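# Four arms lift cloth off lanterns and lay it flat

## Task

Four arms share one scene frame; their feet sit at about (metres, heading measured counter-clockwise from +x): arm1 at x=+0.34, y=+0.74, z=+0.72 heading -90 degrees; arm2 at x=-0.34, y=+0.74, z=+0.72 heading -90; arm3 at x=-0.34, y=-0.74, z=+0.72 heading +90; arm4 at x=+0.34, y=-0.74, z=+0.72 heading +90. A cloth lies over some lanterns, each lantern poking up through a hole in it. Lift the cloth clear of the lanterns and lay it out flat. Each lantern has to finish upright on the spot it occupies now. The attempt fails if, while no gripper is holding the cloth, its mean height falls by more than about a thumb's length in a single drop. At the end, open the grippers and pull the arms away; anything that stays put only because a robot is holding it is not counted as achieved.

## Robot and tools

Robots: four identical i2rt Big YAM arms named arm1, arm2, arm3 and arm4. Each has six revolute joints, a two-finger gripper and a wrist camera that sits on top of the hand looking toward the fingertips when joints 1 and 6 are zero and the hand points forward and level. Reach is roughly 1.0 m from the joint1 axis. arm1 and arm2 stand on the +y side facing -y; arm3 and arm4 stand on the -y side facing +y. Room cameras are cam_high (wide, 896x504) and cam_low (narrower, 896x504); wrist cameras are arm1_cam_wrist to arm4_cam_wrist (fisheye, 504x504).

Frame: one scene frame for everything, origin on the floor, +z up, distances in metres. The hand point is midway between the fingertips; its local z runs along the fingers and the fingers open along its local y.

execute_actions: argument actions is a list holding exactly one action, or empty (empty just reports state and images). The action is an object keyed by robot name; each robot present gets a joints object. joints maps joint names to absolute targets, not offsets: joint1_rad -2.879 to 2.879 (rotation about the foot, positive counter-clockwise seen from above, 0 unfolds the arm toward the way the foot faces); joint2_rad 0 to 3.141 (shoulder, 0 has the upper arm level pointing backward, rising then going forward as it grows); joint3_rad 0 to 3.019 (elbow, 0 folded, larger opens); joint4_rad -1.692 to 1.57 (hand pitch, positive tips fingers up); joint5_rad -1.57 to 1.57 (hand yaw, positive toward the arm's right); joint6_rad -2.094 to 2.094 (hand roll, positive clockwise viewed from behind the hand); all in radians. gripper_m is the fingertip gap in metres, 0 to 0.093. Any subset of joints and robots may be given; omitted ones may still be driving to an earlier target. All listed motions start together and may finish at different times; each joint has its own speed, so the hand can sweep a wide path. An action lasts at most 15 s. Optional cameras lists which images to return (names above or "all"; omitted or null gives all, [] gives none). An unknown key, camera name or out-of-range value rejects the whole call and nothing moves.

wait: seconds from 0 to 10; commands nothing, returns state and images. zoom_image: camera plus region [x0, y0, x1, y1] in pixels of that camera's latest full image, top-left origin, at most 504 by 504. read_manual: only returns licence text. finished_scene: scene number (1 or 2); ends the scene for good and reports whether the job was done, so only call it once the result will hold with the arms let go.

Reading results: joint_positions give current values; done tolerances are about ±0.045, ±0.14, ±0.09, ±0.055, ±0.03, ±0.035 rad for joints 1 to 6 and ±0.003 m for the gripper. joint_status tells how each commanded motion ended. off_target: stopped short and possibly still pushing. contact_stop or time_out: the joint holds where it stopped; after time_out a joint may keep a target near its position (within 0.375, 0.375, 0.113, 0.225, 0.075, 0.3 rad for joints 1 to 6) and keep pushing, moving on its own if freed; sending it its reported position relieves this. "joint command not followed" with a cause line means a self/inter-arm clearance check blocked that arm's joint targets (its gripper target still runs); blocked joints show not_followed and may be retried on later actions. on_its_own describes things not commanded in this call; "held at" is a joint's held target, not its position. A stop in one call cancels the remaining motion calls in the same reply. Tiny target changes may not move a joint; a loaded joint may sag.

Hazards: the arms do not halt on contact and can press hard. A hard press between two robots ends the run; the clearance check ignores fingers, gripper housings and wrist cameras and may react late. Sustained pushing or holding heats motors: MOTOR HOT appears from 85 °C, and at 100 °C that arm goes limp and falls (OVER-TEMPERATURE FAULT, joints marked limit_stop_at_motor_heat; resend targets afterward). Knocking a lantern or any rigid item over or out of the work area fails the task. Do not release the cloth so it drops more than a few centimetres unsupported; lower it while gripped. Finish with grippers open and arms withdrawn from the cloth.

Each tool is called after "Call:" in YAML: its name, and indented under it one key for each argument.

## Session

Call:
execute_actions:
  actions: []

Scene clock: 0.00 s.
Motor temperatures (°C, as the motors report them): arm1=[27 25 25 29 25 26] | arm2=[26 27 26 29 27 28] | arm3=[28 27 29 26 29 25] | arm4=[30 29 28 28 29 25]
arm1.joint_positions: joint1_rad=-0.007 joint2_rad=+0.438 joint3_rad=+1.453 joint4_rad=-1.538 joint5_rad=+0.001 joint6_rad=-0.008 gripper_m=+0.094
arm1.joint_status: not commanded
arm1.hand: x=+0.3350 y=+0.6211 z=+1.3446 quat_wxyz=(-0.356, -0.606, -0.616, +0.355) (m; scene frame)
arm2.joint_positions: joint1_rad=+0.008 joint2_rad=+0.454 joint3_rad=+1.467 joint4_rad=-1.531 joint5_rad=+0.014 joint6_rad=+0.012 gripper_m=+0.094
arm2.joint_status: not commanded
arm2.hand: x=-0.3263 y=+0.6184 z=+1.2890 quat_wxyz=(-0.361, -0.600, -0.619, +0.355) (m; scene frame)
arm3.joint_positions: joint1_rad=-0.012 joint2_rad=+0.435 joint3_rad=+1.452 joint4_rad=-1.533 joint5_rad=+0.010 joint6_rad=+0.015 gripper_m=+0.094
arm3.joint_status: not commanded
arm3.hand: x=-0.3242 y=-0.6116 z=+1.3689 quat_wxyz=(-0.355, +0.596, -0.630, -0.349) (m; scene frame)
arm4.joint_positions: joint1_rad=-0.011 joint2_rad=+0.438 joint3_rad=+1.450 joint4_rad=-1.540 joint5_rad=-0.011 joint6_rad=-0.005 gripper_m=+0.094
arm4.joint_status: not commanded
arm4.hand: x=+0.3304 y=-0.6175 z=+1.3038 quat_wxyz=(-0.346, +0.624, -0.603, -0.358) (m; scene frame)
pictures: arm1_cam_wrist, arm2_cam_wrist, arm3_cam_wrist, arm4_cam_wrist, cam_high, cam_low
Images, in order (width x height): arm1_cam_wrist 504x504, arm2_cam_wrist 504x504, arm3_cam_wrist 504x504, arm4_cam_wrist 504x504, cam_high 896x504, cam_low 896x504.

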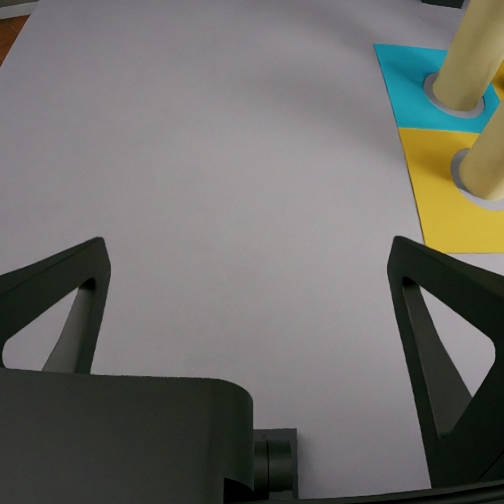

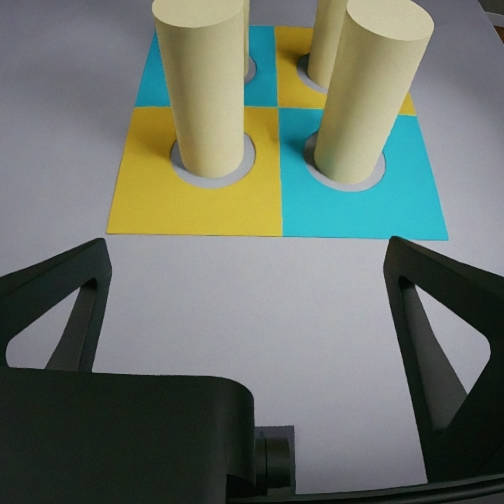

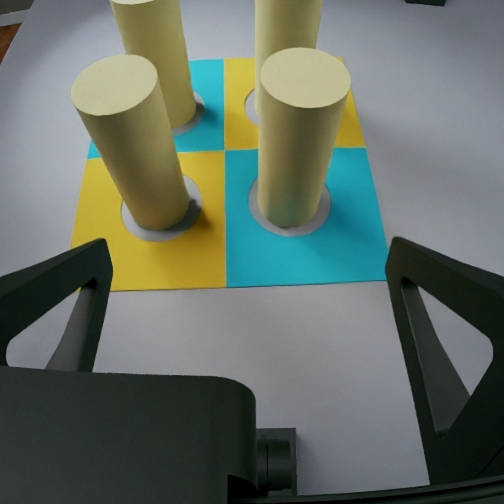

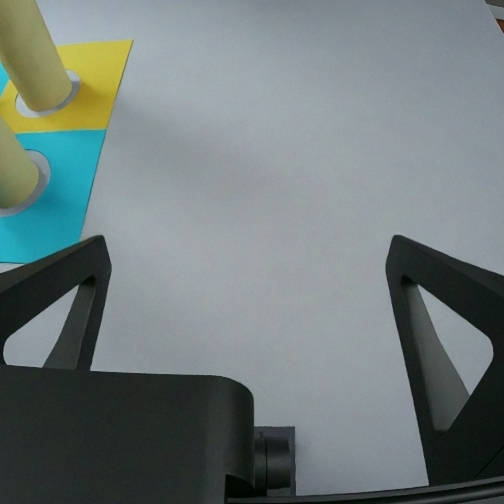

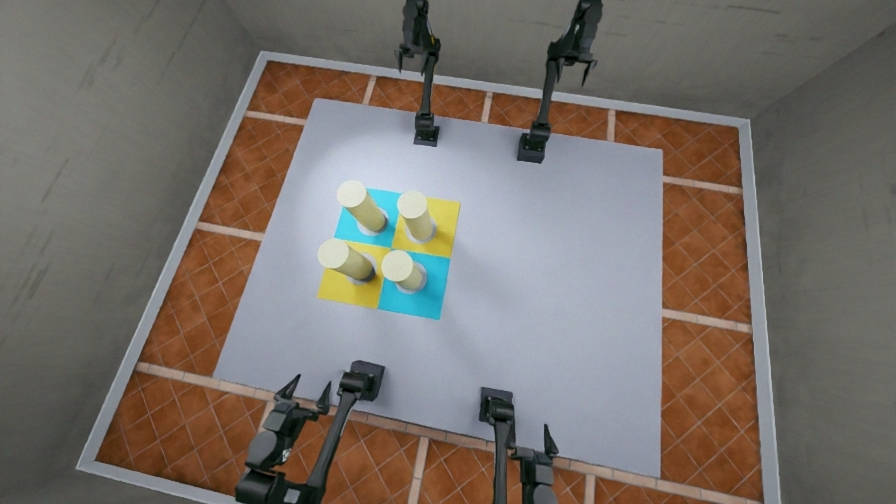

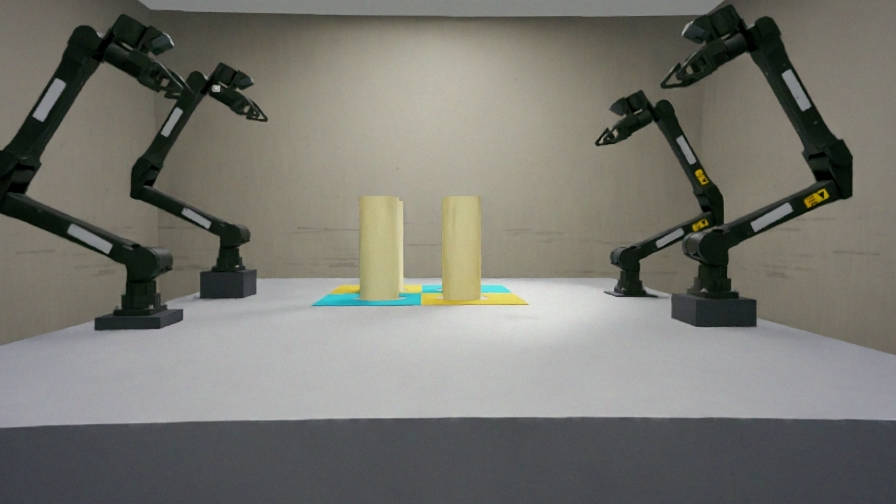

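Call:
zoom_image:
  camera: "cam_high"
  region: [290, 90, 600, 440]

Call:
zoom_image:
  camera: "cam_low"
  region: [290, 170, 560, 330]

Region (290, 90, 600, 440) of cam_high's 896x504 image, scaled by 1.440, with more detail than that image has; it fills the left 446 columns of this view, and the rest is white.

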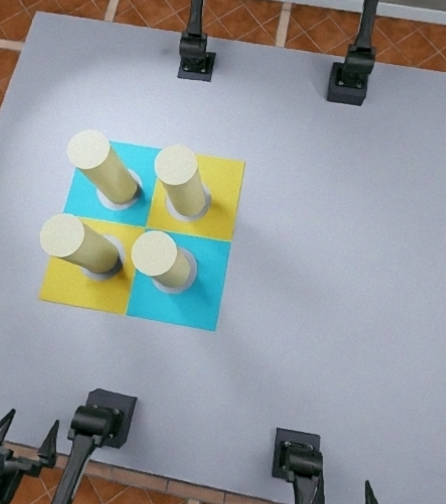

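Region (290, 170, 560, 330) of cam_low's 896x504 image, scaled by 1.867, with more detail than that image has; it fills the top 299 rows of this view, and the rest is white.

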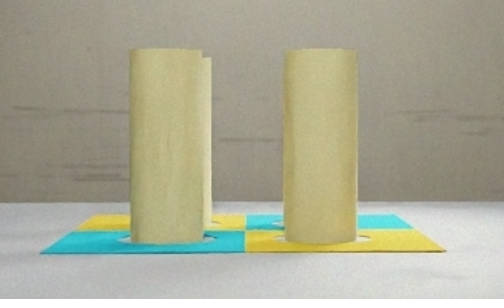

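Call:
execute_actions:
  actions:
    - {"arm1":{"joints":{"joint1_rad":-0.733,"joint2_rad":2.009,"joint3_rad":1.552,"joint4_rad":-1.113,"joint5_rad":0,"joint6_rad":0.07}},"arm2":{"joints":{"joint1_rad":-0.728,"joint2_rad":1.931,"joint3_rad":1.601,"joint4_rad":-1.24,"joint5_rad":0,"joint6_rad":-1.48}},"arm3":{"joints":{"joint1_rad":0.795,"joint2_rad":1.903,"joint3_rad":1.31,"joint4_rad":-0.977,"joint5_rad":0,"joint6_rad":1.567}},"arm4":{"joints":{"joint1_rad":0.76,"joint2_rad":1.857,"joint3_rad":1.425,"joint4_rad":-1.14,"joint5_rad":0,"joint6_rad":0}}}

Scene clock: 122.17 s.
Motor temperatures (°C, as the motors report them): arm1=[27 27 32 29 25 26] | arm2=[26 28 31 30 27 28] | arm3=[28 28 35 27 29 25] | arm4=[30 30 32 28 29 25]
arm1.joint_positions: joint1_rad=-0.741 joint2_rad=+2.007 joint3_rad=+1.537 joint4_rad=-1.118 joint5_rad=-0.001 joint6_rad=+0.062 gripper_m=+0.094
arm1.joint_status: all done
arm1.hand: x=-0.0493 y=+0.3060 z=+0.8181 quat_wxyz=(+0.000, -0.924, -0.382, -0.007) (m; scene frame)
arm2.joint_positions: joint1_rad=-0.736 joint2_rad=+1.914 joint3_rad=+1.590 joint4_rad=-1.240 joint5_rad=+0.000 joint6_rad=-1.466 gripper_m=+0.094
arm2.joint_status: all done
arm2.hand: x=-0.7055 y=+0.2996 z=+0.8332 quat_wxyz=(+0.004, -0.391, -0.920, +0.010) (m; scene frame)
arm3.joint_positions: joint1_rad=+0.800 joint2_rad=+1.905 joint3_rad=+1.310 joint4_rad=-0.986 joint5_rad=+0.002 joint6_rad=+1.556 gripper_m=+0.094
arm3.joint_status: all done
arm3.hand: x=-0.7036 y=-0.3678 z=+0.8200 quat_wxyz=(+0.004, +0.388, -0.922, +0.009) (m; scene frame)
arm4.joint_positions: joint1_rad=+0.769 joint2_rad=+1.857 joint3_rad=+1.417 joint4_rad=-1.147 joint5_rad=+0.000 joint6_rad=-0.005 gripper_m=+0.094
arm4.joint_status: all done
arm4.hand: x=-0.0499 y=-0.3677 z=+0.8176 quat_wxyz=(+0.003, +0.928, -0.372, +0.008) (m; scene frame)
pictures: arm1_cam_wrist, arm2_cam_wrist, arm3_cam_wrist, arm4_cam_wrist, cam_high, cam_low
Images, in order (width x height): arm1_cam_wrist 504x504, arm2_cam_wrist 504x504, arm3_cam_wrist 504x504, arm4_cam_wrist 504x504, cam_high 896x504, cam_low 896x504.

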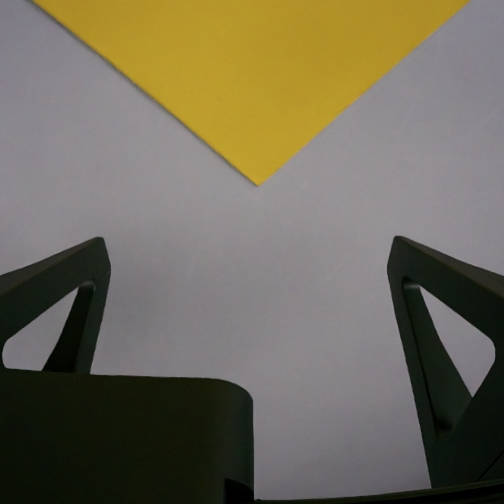

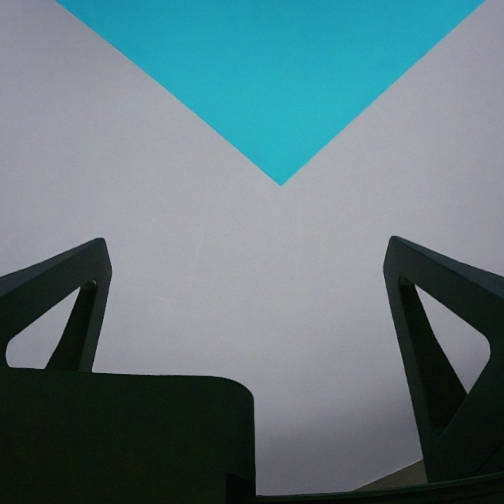

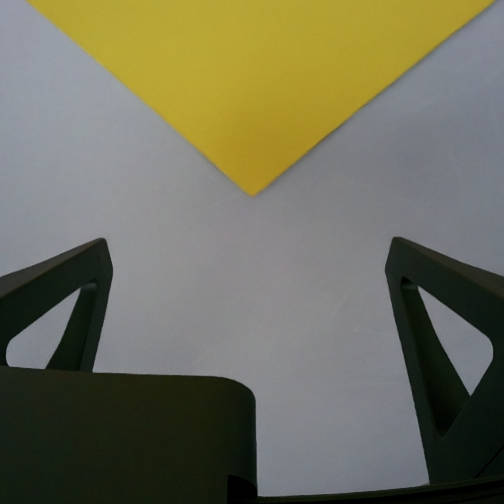

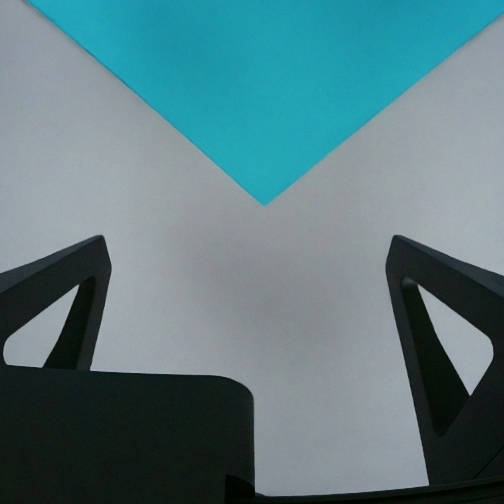

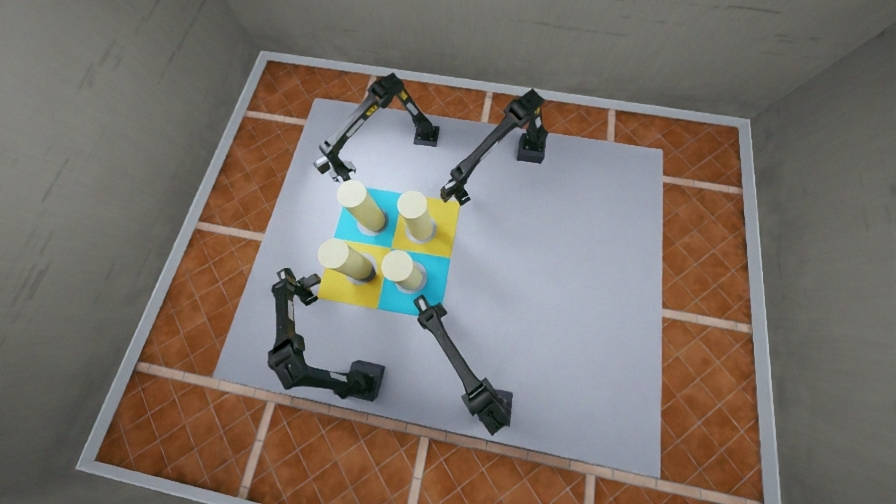

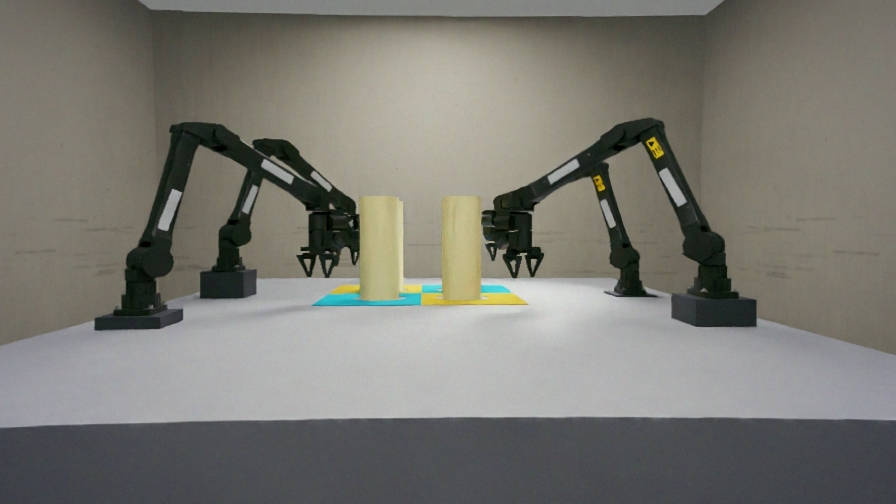

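Call:
execute_actions:
  actions:
    - {"arm1":{"joints":{"joint1_rad":-0.742,"joint2_rad":2.097,"joint3_rad":1.472,"joint4_rad":-0.938}},"arm2":{"joints":{"joint2_rad":2.065,"joint3_rad":1.578,"joint4_rad":-1.099}},"arm3":{"joints":{"joint2_rad":2.023,"joint3_rad":1.258,"joint4_rad":-0.80}},"arm4":{"joints":{"joint1_rad":0.748,"joint2_rad":1.928,"joint3_rad":1.31,"joint4_rad":-0.945}}}
  cameras: ["arm1_cam_wrist","arm2_cam_wrist","arm3_cam_wrist","arm4_cam_wrist","cam_low"]

Scene clock: 171.30 s.
Motor temperatures (°C, as the motors report them): arm1=[27 31 35 29 25 26] | arm2=[26 31 34 29 27 28] | arm3=[28 32 36 27 29 25] | arm4=[30 33 34 28 29 25]
arm1.joint_positions: joint1_rad=-0.741 joint2_rad=+2.103 joint3_rad=+1.463 joint4_rad=-0.950 joint5_rad=-0.001 joint6_rad=+0.062 gripper_m=+0.094
arm1.joint_status: all done
arm1.hand: x=-0.0454 y=+0.3098 z=+0.7403 quat_wxyz=(+0.001, -0.924, -0.382, -0.008) (m; scene frame)
arm2.joint_positions: joint1_rad=-0.736 joint2_rad=+2.061 joint3_rad=+1.570 joint4_rad=-1.109 joint5_rad=+0.000 joint6_rad=-1.467 gripper_m=+0.094
arm2.joint_status: all done
arm2.hand: x=-0.7146 y=+0.2889 z=+0.7432 quat_wxyz=(-0.001, -0.391, -0.920, -0.007) (m; scene frame)
arm3.joint_positions: joint1_rad=+0.800 joint2_rad=+2.033 joint3_rad=+1.258 joint4_rad=-0.812 joint5_rad=+0.002 joint6_rad=+1.557 gripper_m=+0.094
arm3.joint_status: all done
arm3.hand: x=-0.7019 y=-0.3712 z=+0.7405 quat_wxyz=(+0.003, +0.387, -0.922, +0.011) (m; scene frame)
arm4.joint_positions: joint1_rad=+0.755 joint2_rad=+1.936 joint3_rad=+1.305 joint4_rad=-0.958 joint5_rad=+0.000 joint6_rad=-0.005 gripper_m=+0.094
arm4.joint_status: all done
arm4.hand: x=-0.0367 y=-0.3704 z=+0.7400 quat_wxyz=(+0.003, +0.925, -0.379, +0.009) (m; scene frame)
pictures: arm1_cam_wrist, arm2_cam_wrist, arm3_cam_wrist, arm4_cam_wrist, cam_low
Images, in order (width x height): arm1_cam_wrist 504x504, arm2_cam_wrist 504x504, arm3_cam_wrist 504x504, arm4_cam_wrist 504x504, cam_low 896x504.

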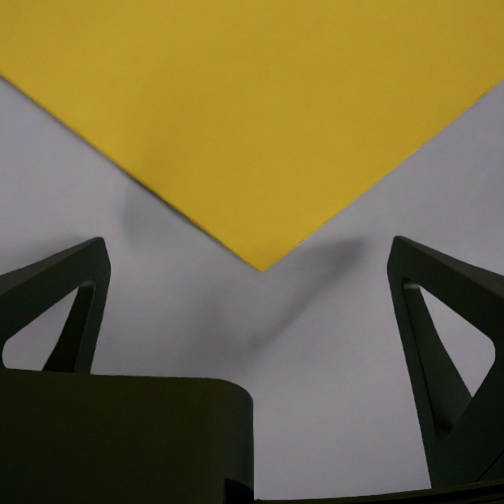

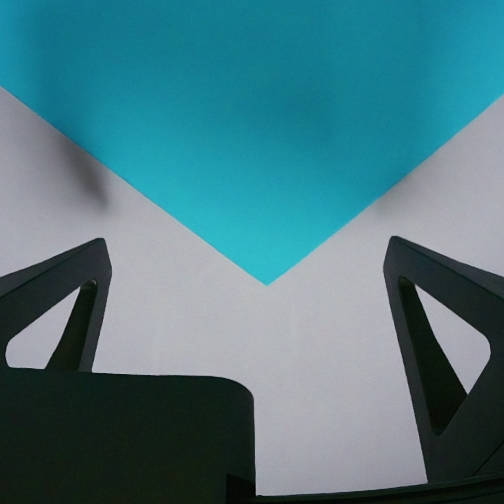

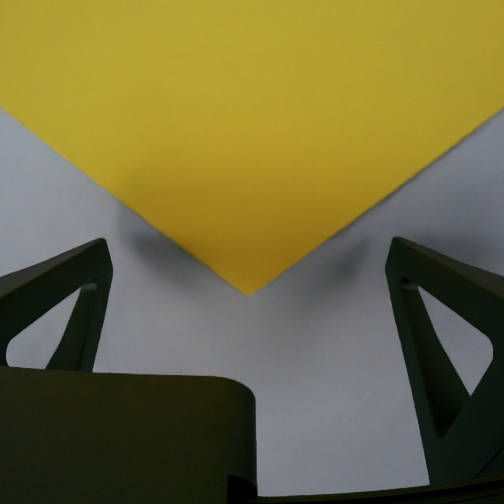

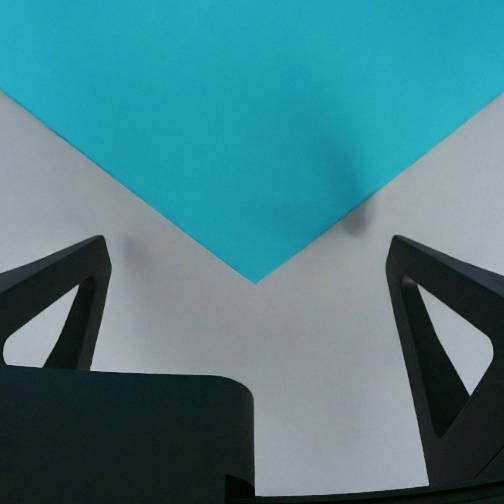

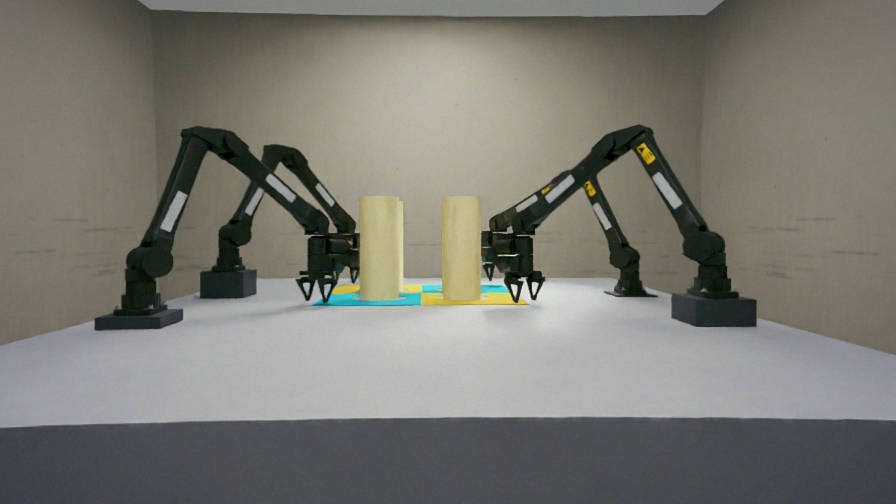

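Call:
execute_actions:
  actions:
    - {"arm1":{"joints":{"joint1_rad":-0.75,"joint2_rad":2.147,"joint3_rad":1.527,"joint4_rad":-0.918}},"arm2":{"joints":{"joint1_rad":-0.704,"joint2_rad":2.091,"joint4_rad":-1.064}},"arm3":{"joints":{"joint1_rad":0.77,"joint2_rad":2.048,"joint4_rad":-0.77}},"arm4":{"joints":{"joint2_rad":1.972,"joint3_rad":1.345,"joint4_rad":-0.913}}}
  cameras: ["arm1_cam_wrist","arm2_cam_wrist","arm3_cam_wrist","arm4_cam_wrist"]

Scene clock: 199.63 s.
Motor temperatures (°C, as the motors report them): arm1=[27 33 34 29 25 26] | arm2=[26 32 34 29 27 28] | arm3=[28 34 35 27 29 25] | arm4=[30 34 33 28 29 25]
arm1.joint_positions: joint1_rad=-0.741 joint2_rad=+2.127 joint3_rad=+1.481 joint4_rad=-0.930 joint5_rad=-0.001 joint6_rad=+0.062 gripper_m=+0.094
arm1.joint_status: all done
arm1.hand: x=-0.0515 y=+0.3029 z=+0.7322 quat_wxyz=(-0.002, -0.924, -0.382, -0.002) (m; scene frame)
arm2.joint_positions: joint1_rad=-0.706 joint2_rad=+2.061 joint3_rad=+1.570 joint4_rad=-1.075 joint5_rad=+0.000 joint6_rad=-1.467 gripper_m=+0.094
arm2.joint_status: all done
arm2.hand: x=-0.7064 y=+0.2714 z=+0.7432 quat_wxyz=(+0.004, -0.377, -0.926, +0.009) (m; scene frame)
arm3.joint_positions: joint1_rad=+0.770 joint2_rad=+2.033 joint3_rad=+1.258 joint4_rad=-0.783 joint5_rad=+0.002 joint6_rad=+1.557 gripper_m=+0.094
arm3.joint_status: all done
arm3.hand: x=-0.6957 y=-0.3554 z=+0.7403 quat_wxyz=(+0.008, +0.374, -0.927, -0.002) (m; scene frame)
arm4.joint_positions: joint1_rad=+0.755 joint2_rad=+1.957 joint3_rad=+1.305 joint4_rad=-0.928 joint5_rad=+0.000 joint6_rad=-0.005 gripper_m=+0.094
arm4.joint_status: all done
arm4.hand: x=-0.0398 y=-0.3673 z=+0.7293 quat_wxyz=(+0.001, +0.925, -0.379, +0.005) (m; scene frame)
pictures: arm1_cam_wrist, arm2_cam_wrist, arm3_cam_wrist, arm4_cam_wrist
Images, in order (width x height): arm1_cam_wrist 504x504, arm2_cam_wrist 504x504, arm3_cam_wrist 504x504, arm4_cam_wrist 504x504.

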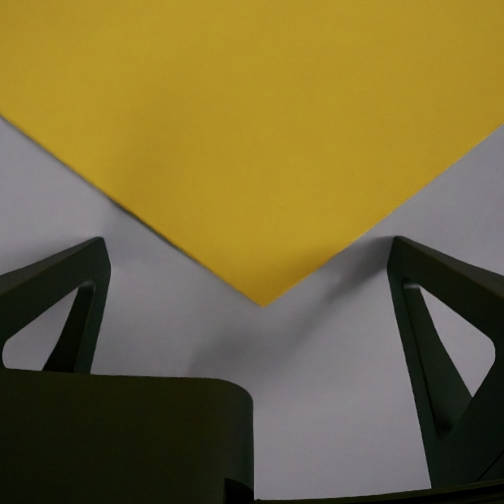

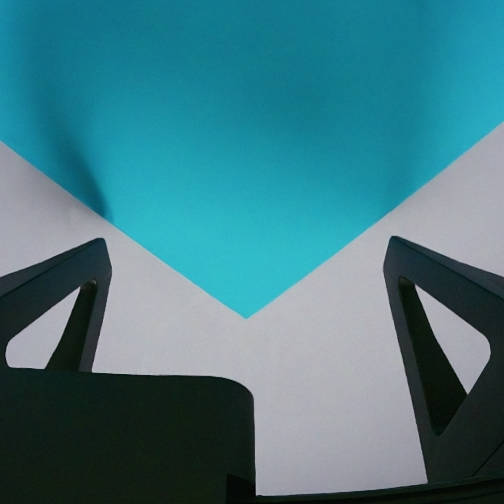

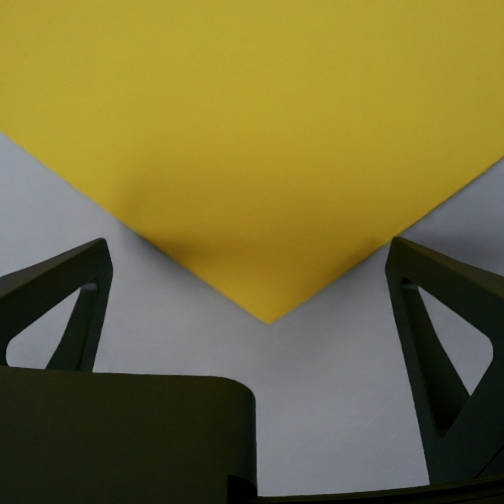

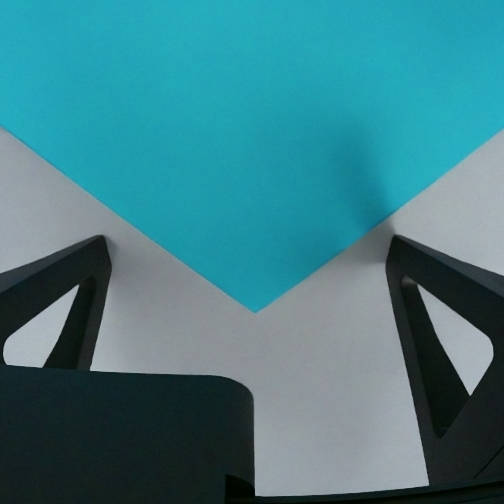

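Call:
execute_actions:
  actions:
    - {"arm1":{"joints":{"joint2_rad":2.165,"joint3_rad":1.49}},"arm2":{"joints":{"joint2_rad":2.115}},"arm3":{"joints":{"joint2_rad":2.085}},"arm4":{"joints":{"joint2_rad":1.985,"joint3_rad":1.31,"gripper_m":0.0}}}
  cameras: ["arm1_cam_wrist","arm2_cam_wrist","arm3_cam_wrist","arm4_cam_wrist"]

Scene clock: 208.37 s.
Motor temperatures (°C, as the motors report them): arm1=[27 33 36 29 25 26] | arm2=[26 32 34 29 27 28] | arm3=[28 34 35 27 29 25] | arm4=[30 34 35 28 29 25]
arm1.joint_positions: joint1_rad=-0.741 joint2_rad=+2.130 joint3_rad=+1.481 joint4_rad=-0.929 joint5_rad=-0.001 joint6_rad=+0.062 gripper_m=+0.094
arm1.joint_status: all done
arm1.hand: x=-0.0513 y=+0.3032 z=+0.7303 quat_wxyz=(-0.002, -0.924, -0.382, -0.003) (m; scene frame)
arm2.joint_positions: joint1_rad=-0.706 joint2_rad=+2.085 joint3_rad=+1.570 joint4_rad=-1.075 joint5_rad=+0.000 joint6_rad=-1.467 gripper_m=+0.094
arm2.joint_status: all done
arm2.hand: x=-0.7046 y=+0.2737 z=+0.7296 quat_wxyz=(+0.000, -0.377, -0.926, -0.003) (m; scene frame)
arm3.joint_positions: joint1_rad=+0.770 joint2_rad=+2.053 joint3_rad=+1.258 joint4_rad=-0.779 joint5_rad=+0.001 joint6_rad=+1.558 gripper_m=+0.094
arm3.joint_status: all done
arm3.hand: x=-0.6937 y=-0.3579 z=+0.7303 quat_wxyz=(+0.005, +0.373, -0.928, +0.005) (m; scene frame)
arm4.joint_positions: joint1_rad=+0.755 joint2_rad=+1.959 joint3_rad=+1.305 joint4_rad=-0.927 joint5_rad=-0.001 joint6_rad=-0.005 gripper_m=+0.002
arm4.joint_status: all done
arm4.hand: x=-0.0399 y=-0.3675 z=+0.7281 quat_wxyz=(+0.002, +0.925, -0.379, +0.005) (m; scene frame)
pictures: arm1_cam_wrist, arm2_cam_wrist, arm3_cam_wrist, arm4_cam_wrist
Images, in order (width x height): arm1_cam_wrist 504x504, arm2_cam_wrist 504x504, arm3_cam_wrist 504x504, arm4_cam_wrist 504x504.

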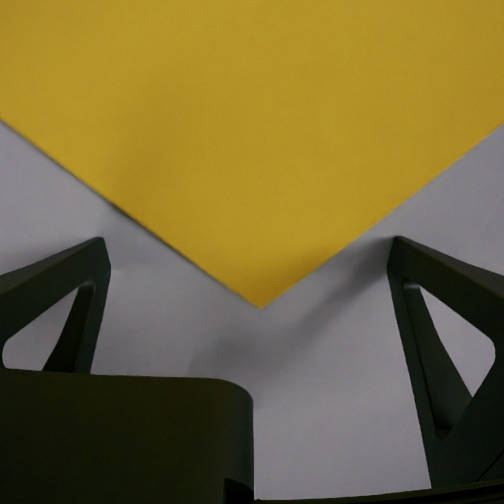

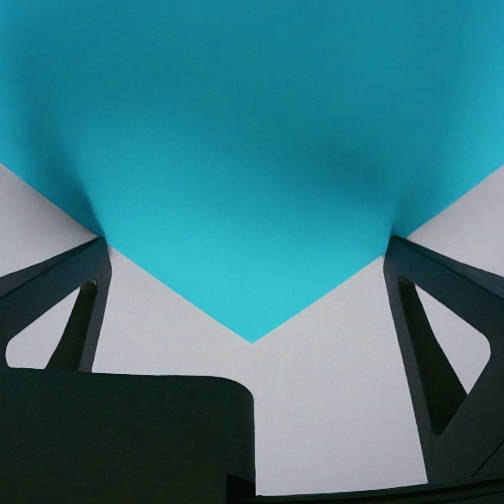

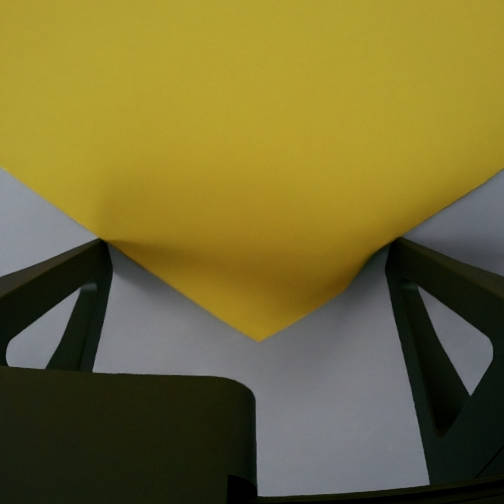

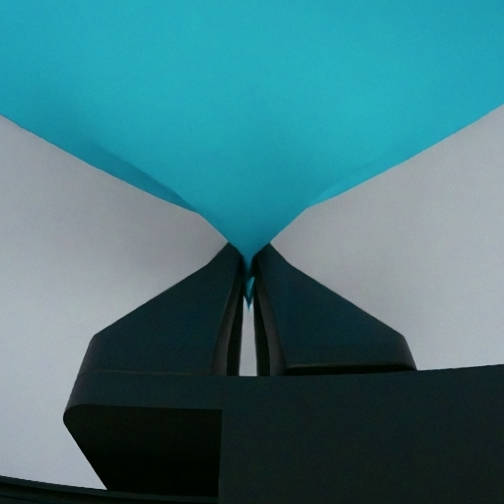

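Works. Close the others.

Call:
execute_actions:
  actions:
    - {"arm1":{"joints":{"gripper_m":0.0}},"arm2":{"joints":{"gripper_m":0.0}},"arm3":{"joints":{"gripper_m":0.0}}}

Scene clock: 213.00 s.
Motor temperatures (°C, as the motors report them): arm1=[27 33 36 29 25 26] | arm2=[26 32 34 29 27 28] | arm3=[28 33 35 27 29 25] | arm4=[30 34 34 28 29 25]
arm1.joint_positions: joint1_rad=-0.746 joint2_rad=+2.131 joint3_rad=+1.481 joint4_rad=-0.929 joint5_rad=+0.001 joint6_rad=+0.062 gripper_m=+0.002
arm1.joint_status: all done
arm1.hand: x=-0.0540 y=+0.3058 z=+0.7298 quat_wxyz=(-0.001, -0.925, -0.380, -0.003) (m; scene frame)
arm2.joint_positions: joint1_rad=-0.706 joint2_rad=+2.085 joint3_rad=+1.570 joint4_rad=-1.075 joint5_rad=+0.000 joint6_rad=-1.467 gripper_m=+0.000
arm2.joint_status: all done
arm2.hand: x=-0.7046 y=+0.2737 z=+0.7296 quat_wxyz=(+0.000, -0.377, -0.926, -0.003) (m; scene frame)
arm3.joint_positions: joint1_rad=+0.770 joint2_rad=+2.053 joint3_rad=+1.258 joint4_rad=-0.775 joint5_rad=+0.001 joint6_rad=+1.558 gripper_m=+0.002
arm3.joint_status: all done
arm3.hand: x=-0.6944 y=-0.3572 z=+0.7303 quat_wxyz=(+0.006, +0.373, -0.928, +0.003) (m; scene frame)
arm4.joint_positions: joint1_rad=+0.755 joint2_rad=+1.959 joint3_rad=+1.305 joint4_rad=-0.927 joint5_rad=-0.001 joint6_rad=-0.005 gripper_m=+0.002
arm4.joint_status: not commanded
arm4.hand: x=-0.0399 y=-0.3675 z=+0.7281 quat_wxyz=(+0.002, +0.925, -0.379, +0.005) (m; scene frame)
pictures: arm1_cam_wrist, arm2_cam_wrist, arm3_cam_wrist, arm4_cam_wrist, cam_high, cam_low
Images, in order (width x height): arm1_cam_wrist 504x504, arm2_cam_wrist 504x504, arm3_cam_wrist 504x504, arm4_cam_wrist 504x504, cam_high 896x504, cam_low 896x504.

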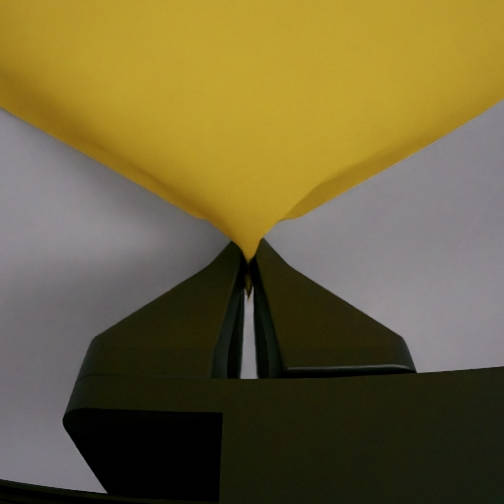

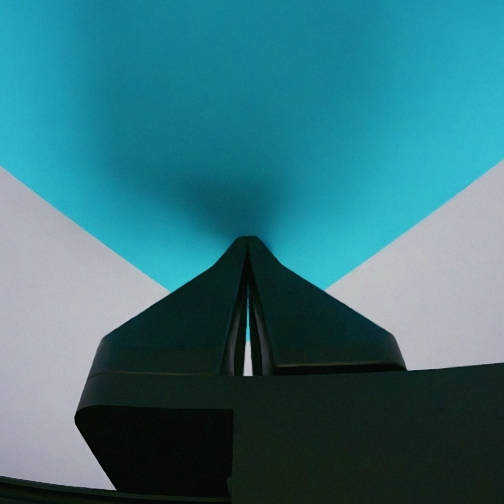

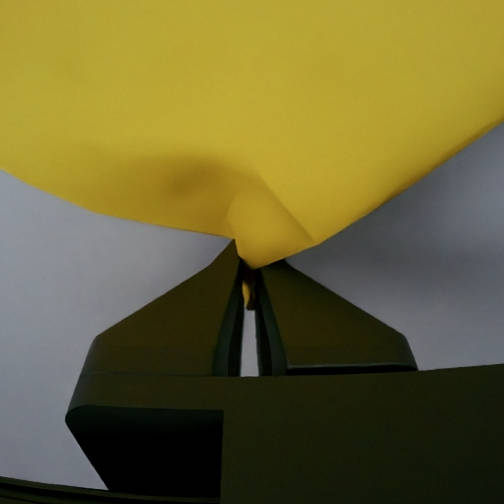

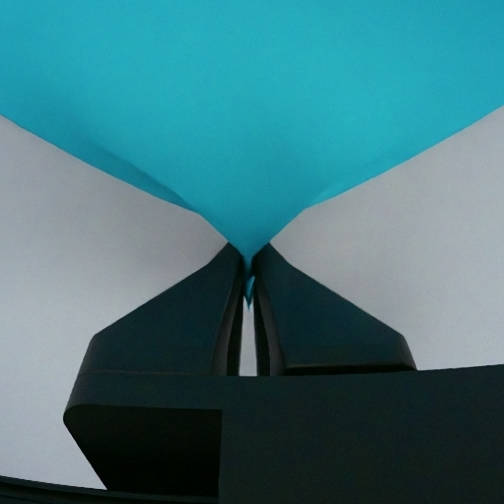

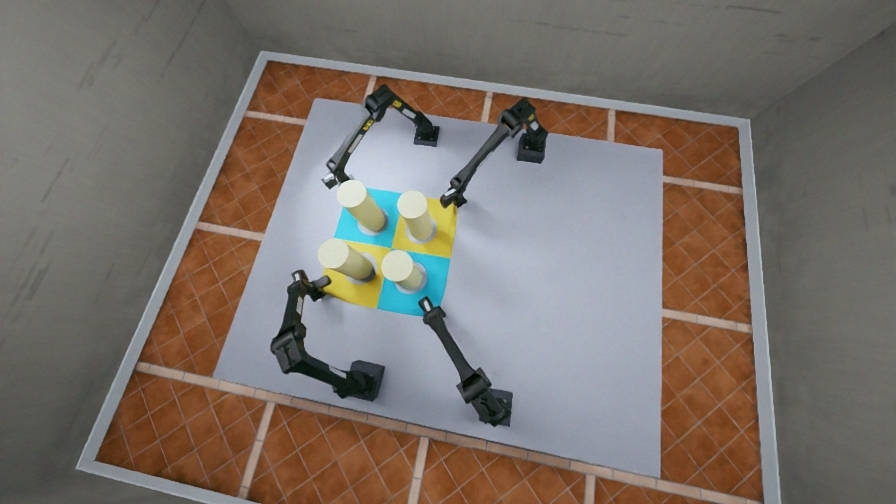

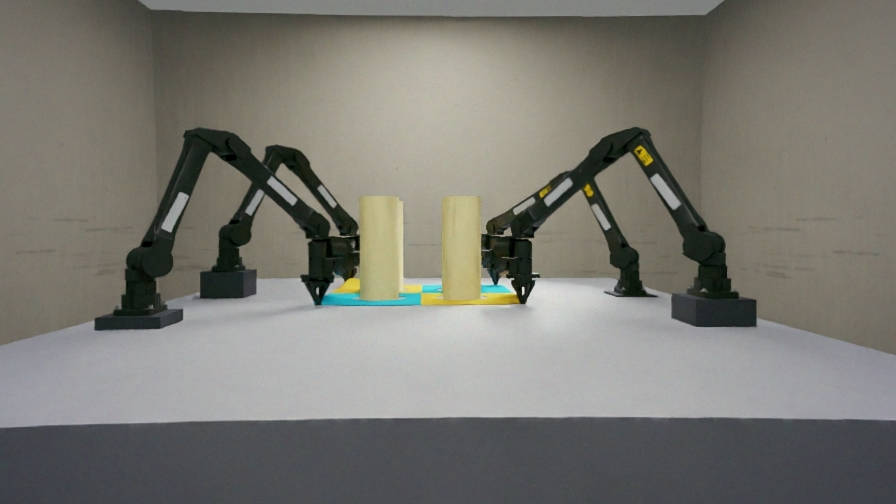

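Call:
execute_actions:
  actions:
    - {"arm2":{"joints":{"gripper_m":0.093,"joint1_rad":-0.732}}}
  cameras: []

Call:
execute_actions:
  actions:
    - {"arm2":{"joints":{"joint2_rad":2.14}}}
  cameras: ["arm2_cam_wrist"]

Scene clock: 220.47 s.
Motor temperatures (°C, as the motors report them): arm1=[27 33 35 29 25 26] | arm2=[26 32 34 29 27 28] | arm3=[28 33 35 26 29 25] | arm4=[30 34 34 28 29 25]
arm1.joint_positions: joint1_rad=-0.746 joint2_rad=+2.131 joint3_rad=+1.481 joint4_rad=-0.929 joint5_rad=+0.001 joint6_rad=+0.062 gripper_m=+0.002
arm1.joint_status: not commanded
arm1.hand: x=-0.0540 y=+0.3058 z=+0.7298 quat_wxyz=(-0.001, -0.925, -0.380, -0.003) (m; scene frame)
arm2.joint_positions: joint1_rad=-0.728 joint2_rad=+2.085 joint3_rad=+1.570 joint4_rad=-1.075 joint5_rad=+0.000 joint6_rad=-1.467 gripper_m=+0.093
arm2.joint_status: all done
arm2.hand: x=-0.7147 y=+0.2818 z=+0.7296 quat_wxyz=(+0.000, -0.387, -0.922, -0.003) (m; scene frame)
arm3.joint_positions: joint1_rad=+0.770 joint2_rad=+2.053 joint3_rad=+1.258 joint4_rad=-0.775 joint5_rad=+0.001 joint6_rad=+1.558 gripper_m=+0.002
arm3.joint_status: not commanded
arm3.hand: x=-0.6944 y=-0.3572 z=+0.7303 quat_wxyz=(+0.006, +0.373, -0.928, +0.003) (m; scene frame)
arm4.joint_positions: joint1_rad=+0.755 joint2_rad=+1.959 joint3_rad=+1.305 joint4_rad=-0.927 joint5_rad=-0.001 joint6_rad=-0.005 gripper_m=+0.002
arm4.joint_status: not commanded
arm4.hand: x=-0.0399 y=-0.3675 z=+0.7281 quat_wxyz=(+0.002, +0.925, -0.379, +0.005) (m; scene frame)
pictures: none
No camera images: the call's "cameras" was empty. Leave "cameras" out to get every camera's image.

Scene clock: 221.07 s.
Motor temperatures (°C, as the motors report them): arm1=[27 33 35 29 25 26] | arm2=[26 32 34 29 27 28] | arm3=[28 33 35 26 29 25] | arm4=[30 34 34 28 29 25]
arm1.joint_positions: joint1_rad=-0.746 joint2_rad=+2.131 joint3_rad=+1.481 joint4_rad=-0.929 joint5_rad=+0.001 joint6_rad=+0.062 gripper_m=+0.002
arm1.joint_status: not commanded
arm1.hand: x=-0.0540 y=+0.3058 z=+0.7298 quat_wxyz=(-0.001, -0.925, -0.380, -0.003) (m; scene frame)
arm2.joint_positions: joint1_rad=-0.728 joint2_rad=+2.092 joint3_rad=+1.570 joint4_rad=-1.072 joint5_rad=+0.000 joint6_rad=-1.468 gripper_m=+0.093
arm2.joint_status: all done
arm2.hand: x=-0.7145 y=+0.2820 z=+0.7256 quat_wxyz=(+0.000, -0.387, -0.922, -0.005) (m; scene frame)
arm3.joint_positions: joint1_rad=+0.770 joint2_rad=+2.053 joint3_rad=+1.258 joint4_rad=-0.775 joint5_rad=+0.001 joint6_rad=+1.558 gripper_m=+0.002
arm3.joint_status: not commanded
arm3.hand: x=-0.6944 y=-0.3572 z=+0.7303 quat_wxyz=(+0.006, +0.373, -0.928, +0.003) (m; scene frame)
arm4.joint_positions: joint1_rad=+0.755 joint2_rad=+1.959 joint3_rad=+1.305 joint4_rad=-0.927 joint5_rad=-0.001 joint6_rad=-0.005 gripper_m=+0.002
arm4.joint_status: not commanded
arm4.hand: x=-0.0399 y=-0.3675 z=+0.7281 quat_wxyz=(+0.002, +0.925, -0.379, +0.005) (m; scene frame)
pictures: arm2_cam_wrist
Images, in order (width x height): arm2_cam_wrist 504x504.

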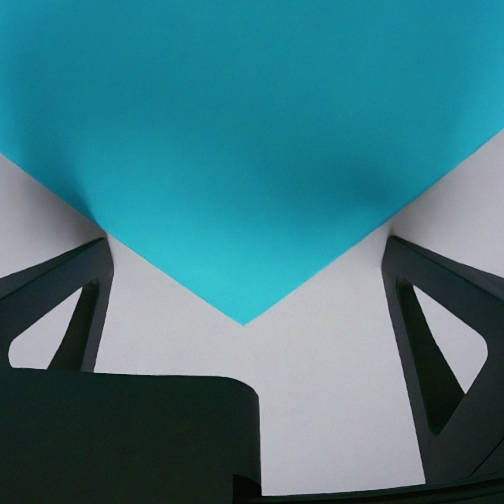

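Call:
execute_actions:
  actions:
    - {"arm2":{"joints":{"gripper_m":0.0}}}
  cameras: ["arm2_cam_wrist"]

Scene clock: 224.47 s.
Motor temperatures (°C, as the motors report them): arm1=[27 33 35 29 25 26] | arm2=[26 32 34 29 27 28] | arm3=[28 33 35 26 29 25] | arm4=[30 34 34 28 29 25]
arm1.joint_positions: joint1_rad=-0.746 joint2_rad=+2.131 joint3_rad=+1.481 joint4_rad=-0.929 joint5_rad=+0.001 joint6_rad=+0.062 gripper_m=+0.002
arm1.joint_status: not commanded
arm1.hand: x=-0.0540 y=+0.3058 z=+0.7298 quat_wxyz=(-0.001, -0.925, -0.380, -0.003) (m; scene frame)
arm2.joint_positions: joint1_rad=-0.728 joint2_rad=+2.093 joint3_rad=+1.570 joint4_rad=-1.069 joint5_rad=+0.000 joint6_rad=-1.468 gripper_m=+0.003
arm2.joint_status: all done
arm2.hand: x=-0.7151 y=+0.2814 z=+0.7252 quat_wxyz=(+0.000, -0.387, -0.922, -0.003) (m; scene frame)
arm3.joint_positions: joint1_rad=+0.770 joint2_rad=+2.053 joint3_rad=+1.258 joint4_rad=-0.775 joint5_rad=+0.001 joint6_rad=+1.558 gripper_m=+0.002
arm3.joint_status: not commanded
arm3.hand: x=-0.6944 y=-0.3572 z=+0.7303 quat_wxyz=(+0.006, +0.373, -0.928, +0.003) (m; scene frame)
arm4.joint_positions: joint1_rad=+0.755 joint2_rad=+1.959 joint3_rad=+1.305 joint4_rad=-0.927 joint5_rad=-0.001 joint6_rad=-0.005 gripper_m=+0.002
arm4.joint_status: not commanded
arm4.hand: x=-0.0399 y=-0.3675 z=+0.7281 quat_wxyz=(+0.002, +0.925, -0.379, +0.005) (m; scene frame)
pictures: arm2_cam_wrist
Images, in order (width x height): arm2_cam_wrist 504x504.

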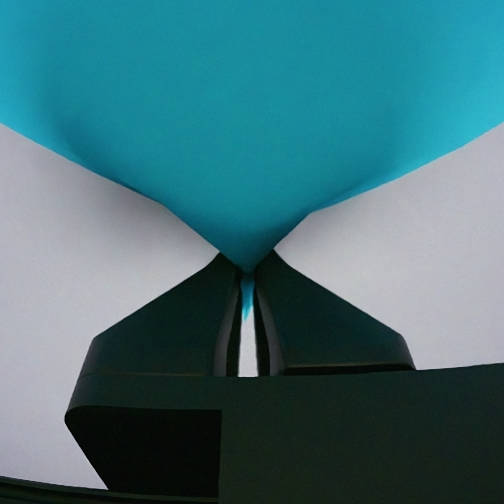

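Call:
execute_actions:
  actions:
    - {"arm1":{"joints":{"joint2_rad":1.99,"joint4_rad":-1.04}},"arm2":{"joints":{"joint1_rad":-0.745,"joint2_rad":1.947,"joint4_rad":-1.13}},"arm3":{"joints":{"joint1_rad":0.80,"joint2_rad":1.90,"joint4_rad":-0.885}},"arm4":{"joints":{"joint2_rad":1.80,"joint4_rad":-1.027}}}

Scene clock: 272.40 s.
Motor temperatures (°C, as the motors report them): arm1=[27 34 35 29 25 26] | arm2=[26 32 35 29 27 28] | arm3=[28 34 36 26 29 25] | arm4=[30 35 34 28 29 25]
arm1.joint_positions: joint1_rad=-0.746 joint2_rad=+1.984 joint3_rad=+1.481 joint4_rad=-1.024 joint5_rad=+0.000 joint6_rad=+0.062 gripper_m=+0.002
arm1.joint_status: all done
arm1.hand: x=-0.0531 y=+0.3069 z=+0.8119 quat_wxyz=(-0.013, -0.925, -0.380, +0.020) (m; scene frame)
arm2.joint_positions: joint1_rad=-0.731 joint2_rad=+1.934 joint3_rad=+1.570 joint4_rad=-1.121 joint5_rad=-0.004 joint6_rad=-1.468 gripper_m=+0.003
arm2.joint_status: all done
arm2.hand: x=-0.7168 y=+0.2812 z=+0.8164 quat_wxyz=(+0.014, -0.388, -0.920, +0.049) (m; scene frame)
arm3.joint_positions: joint1_rad=+0.789 joint2_rad=+1.890 joint3_rad=+1.258 joint4_rad=-0.876 joint5_rad=+0.003 joint6_rad=+1.558 gripper_m=+0.002
arm3.joint_status: all done
arm3.hand: x=-0.7031 y=-0.3603 z=+0.8119 quat_wxyz=(+0.017, +0.382, -0.924, -0.026) (m; scene frame)
arm4.joint_positions: joint1_rad=+0.755 joint2_rad=+1.791 joint3_rad=+1.305 joint4_rad=-1.005 joint5_rad=-0.001 joint6_rad=-0.005 gripper_m=+0.002
arm4.joint_status: all done
arm4.hand: x=-0.0394 y=-0.3678 z=+0.8128 quat_wxyz=(-0.015, +0.925, -0.379, -0.037) (m; scene frame)
pictures: arm1_cam_wrist, arm2_cam_wrist, arm3_cam_wrist, arm4_cam_wrist, cam_high, cam_low
Images, in order (width x height): arm1_cam_wrist 504x504, arm2_cam_wrist 504x504, arm3_cam_wrist 504x504, arm4_cam_wrist 504x504, cam_high 896x504, cam_low 896x504.

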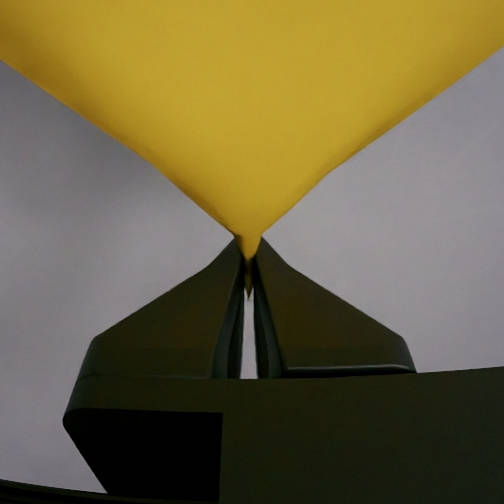

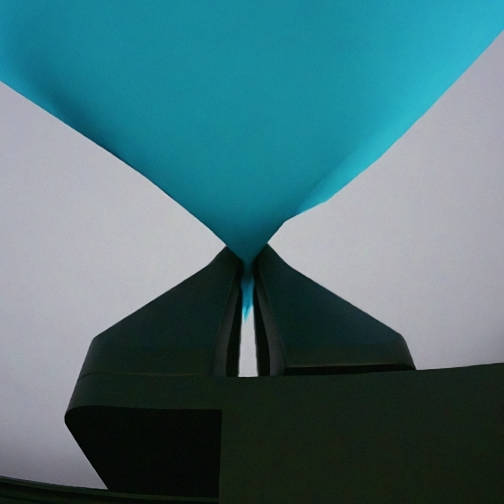

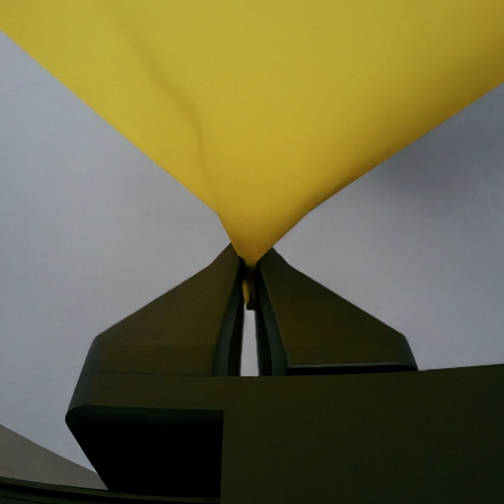

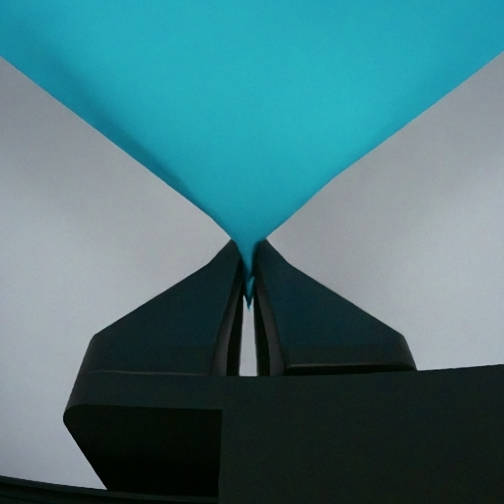

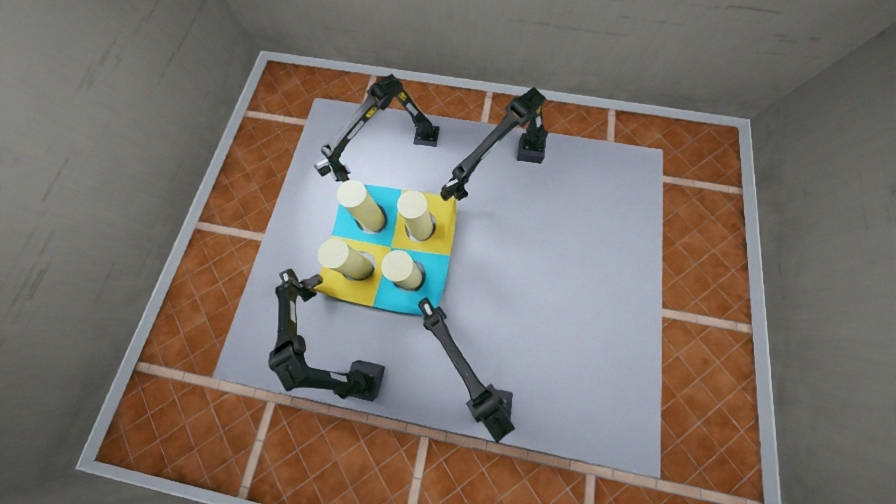

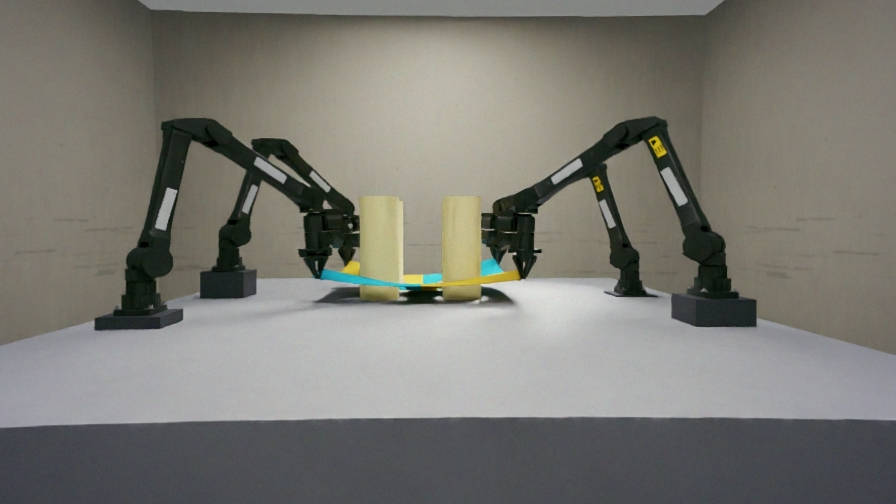

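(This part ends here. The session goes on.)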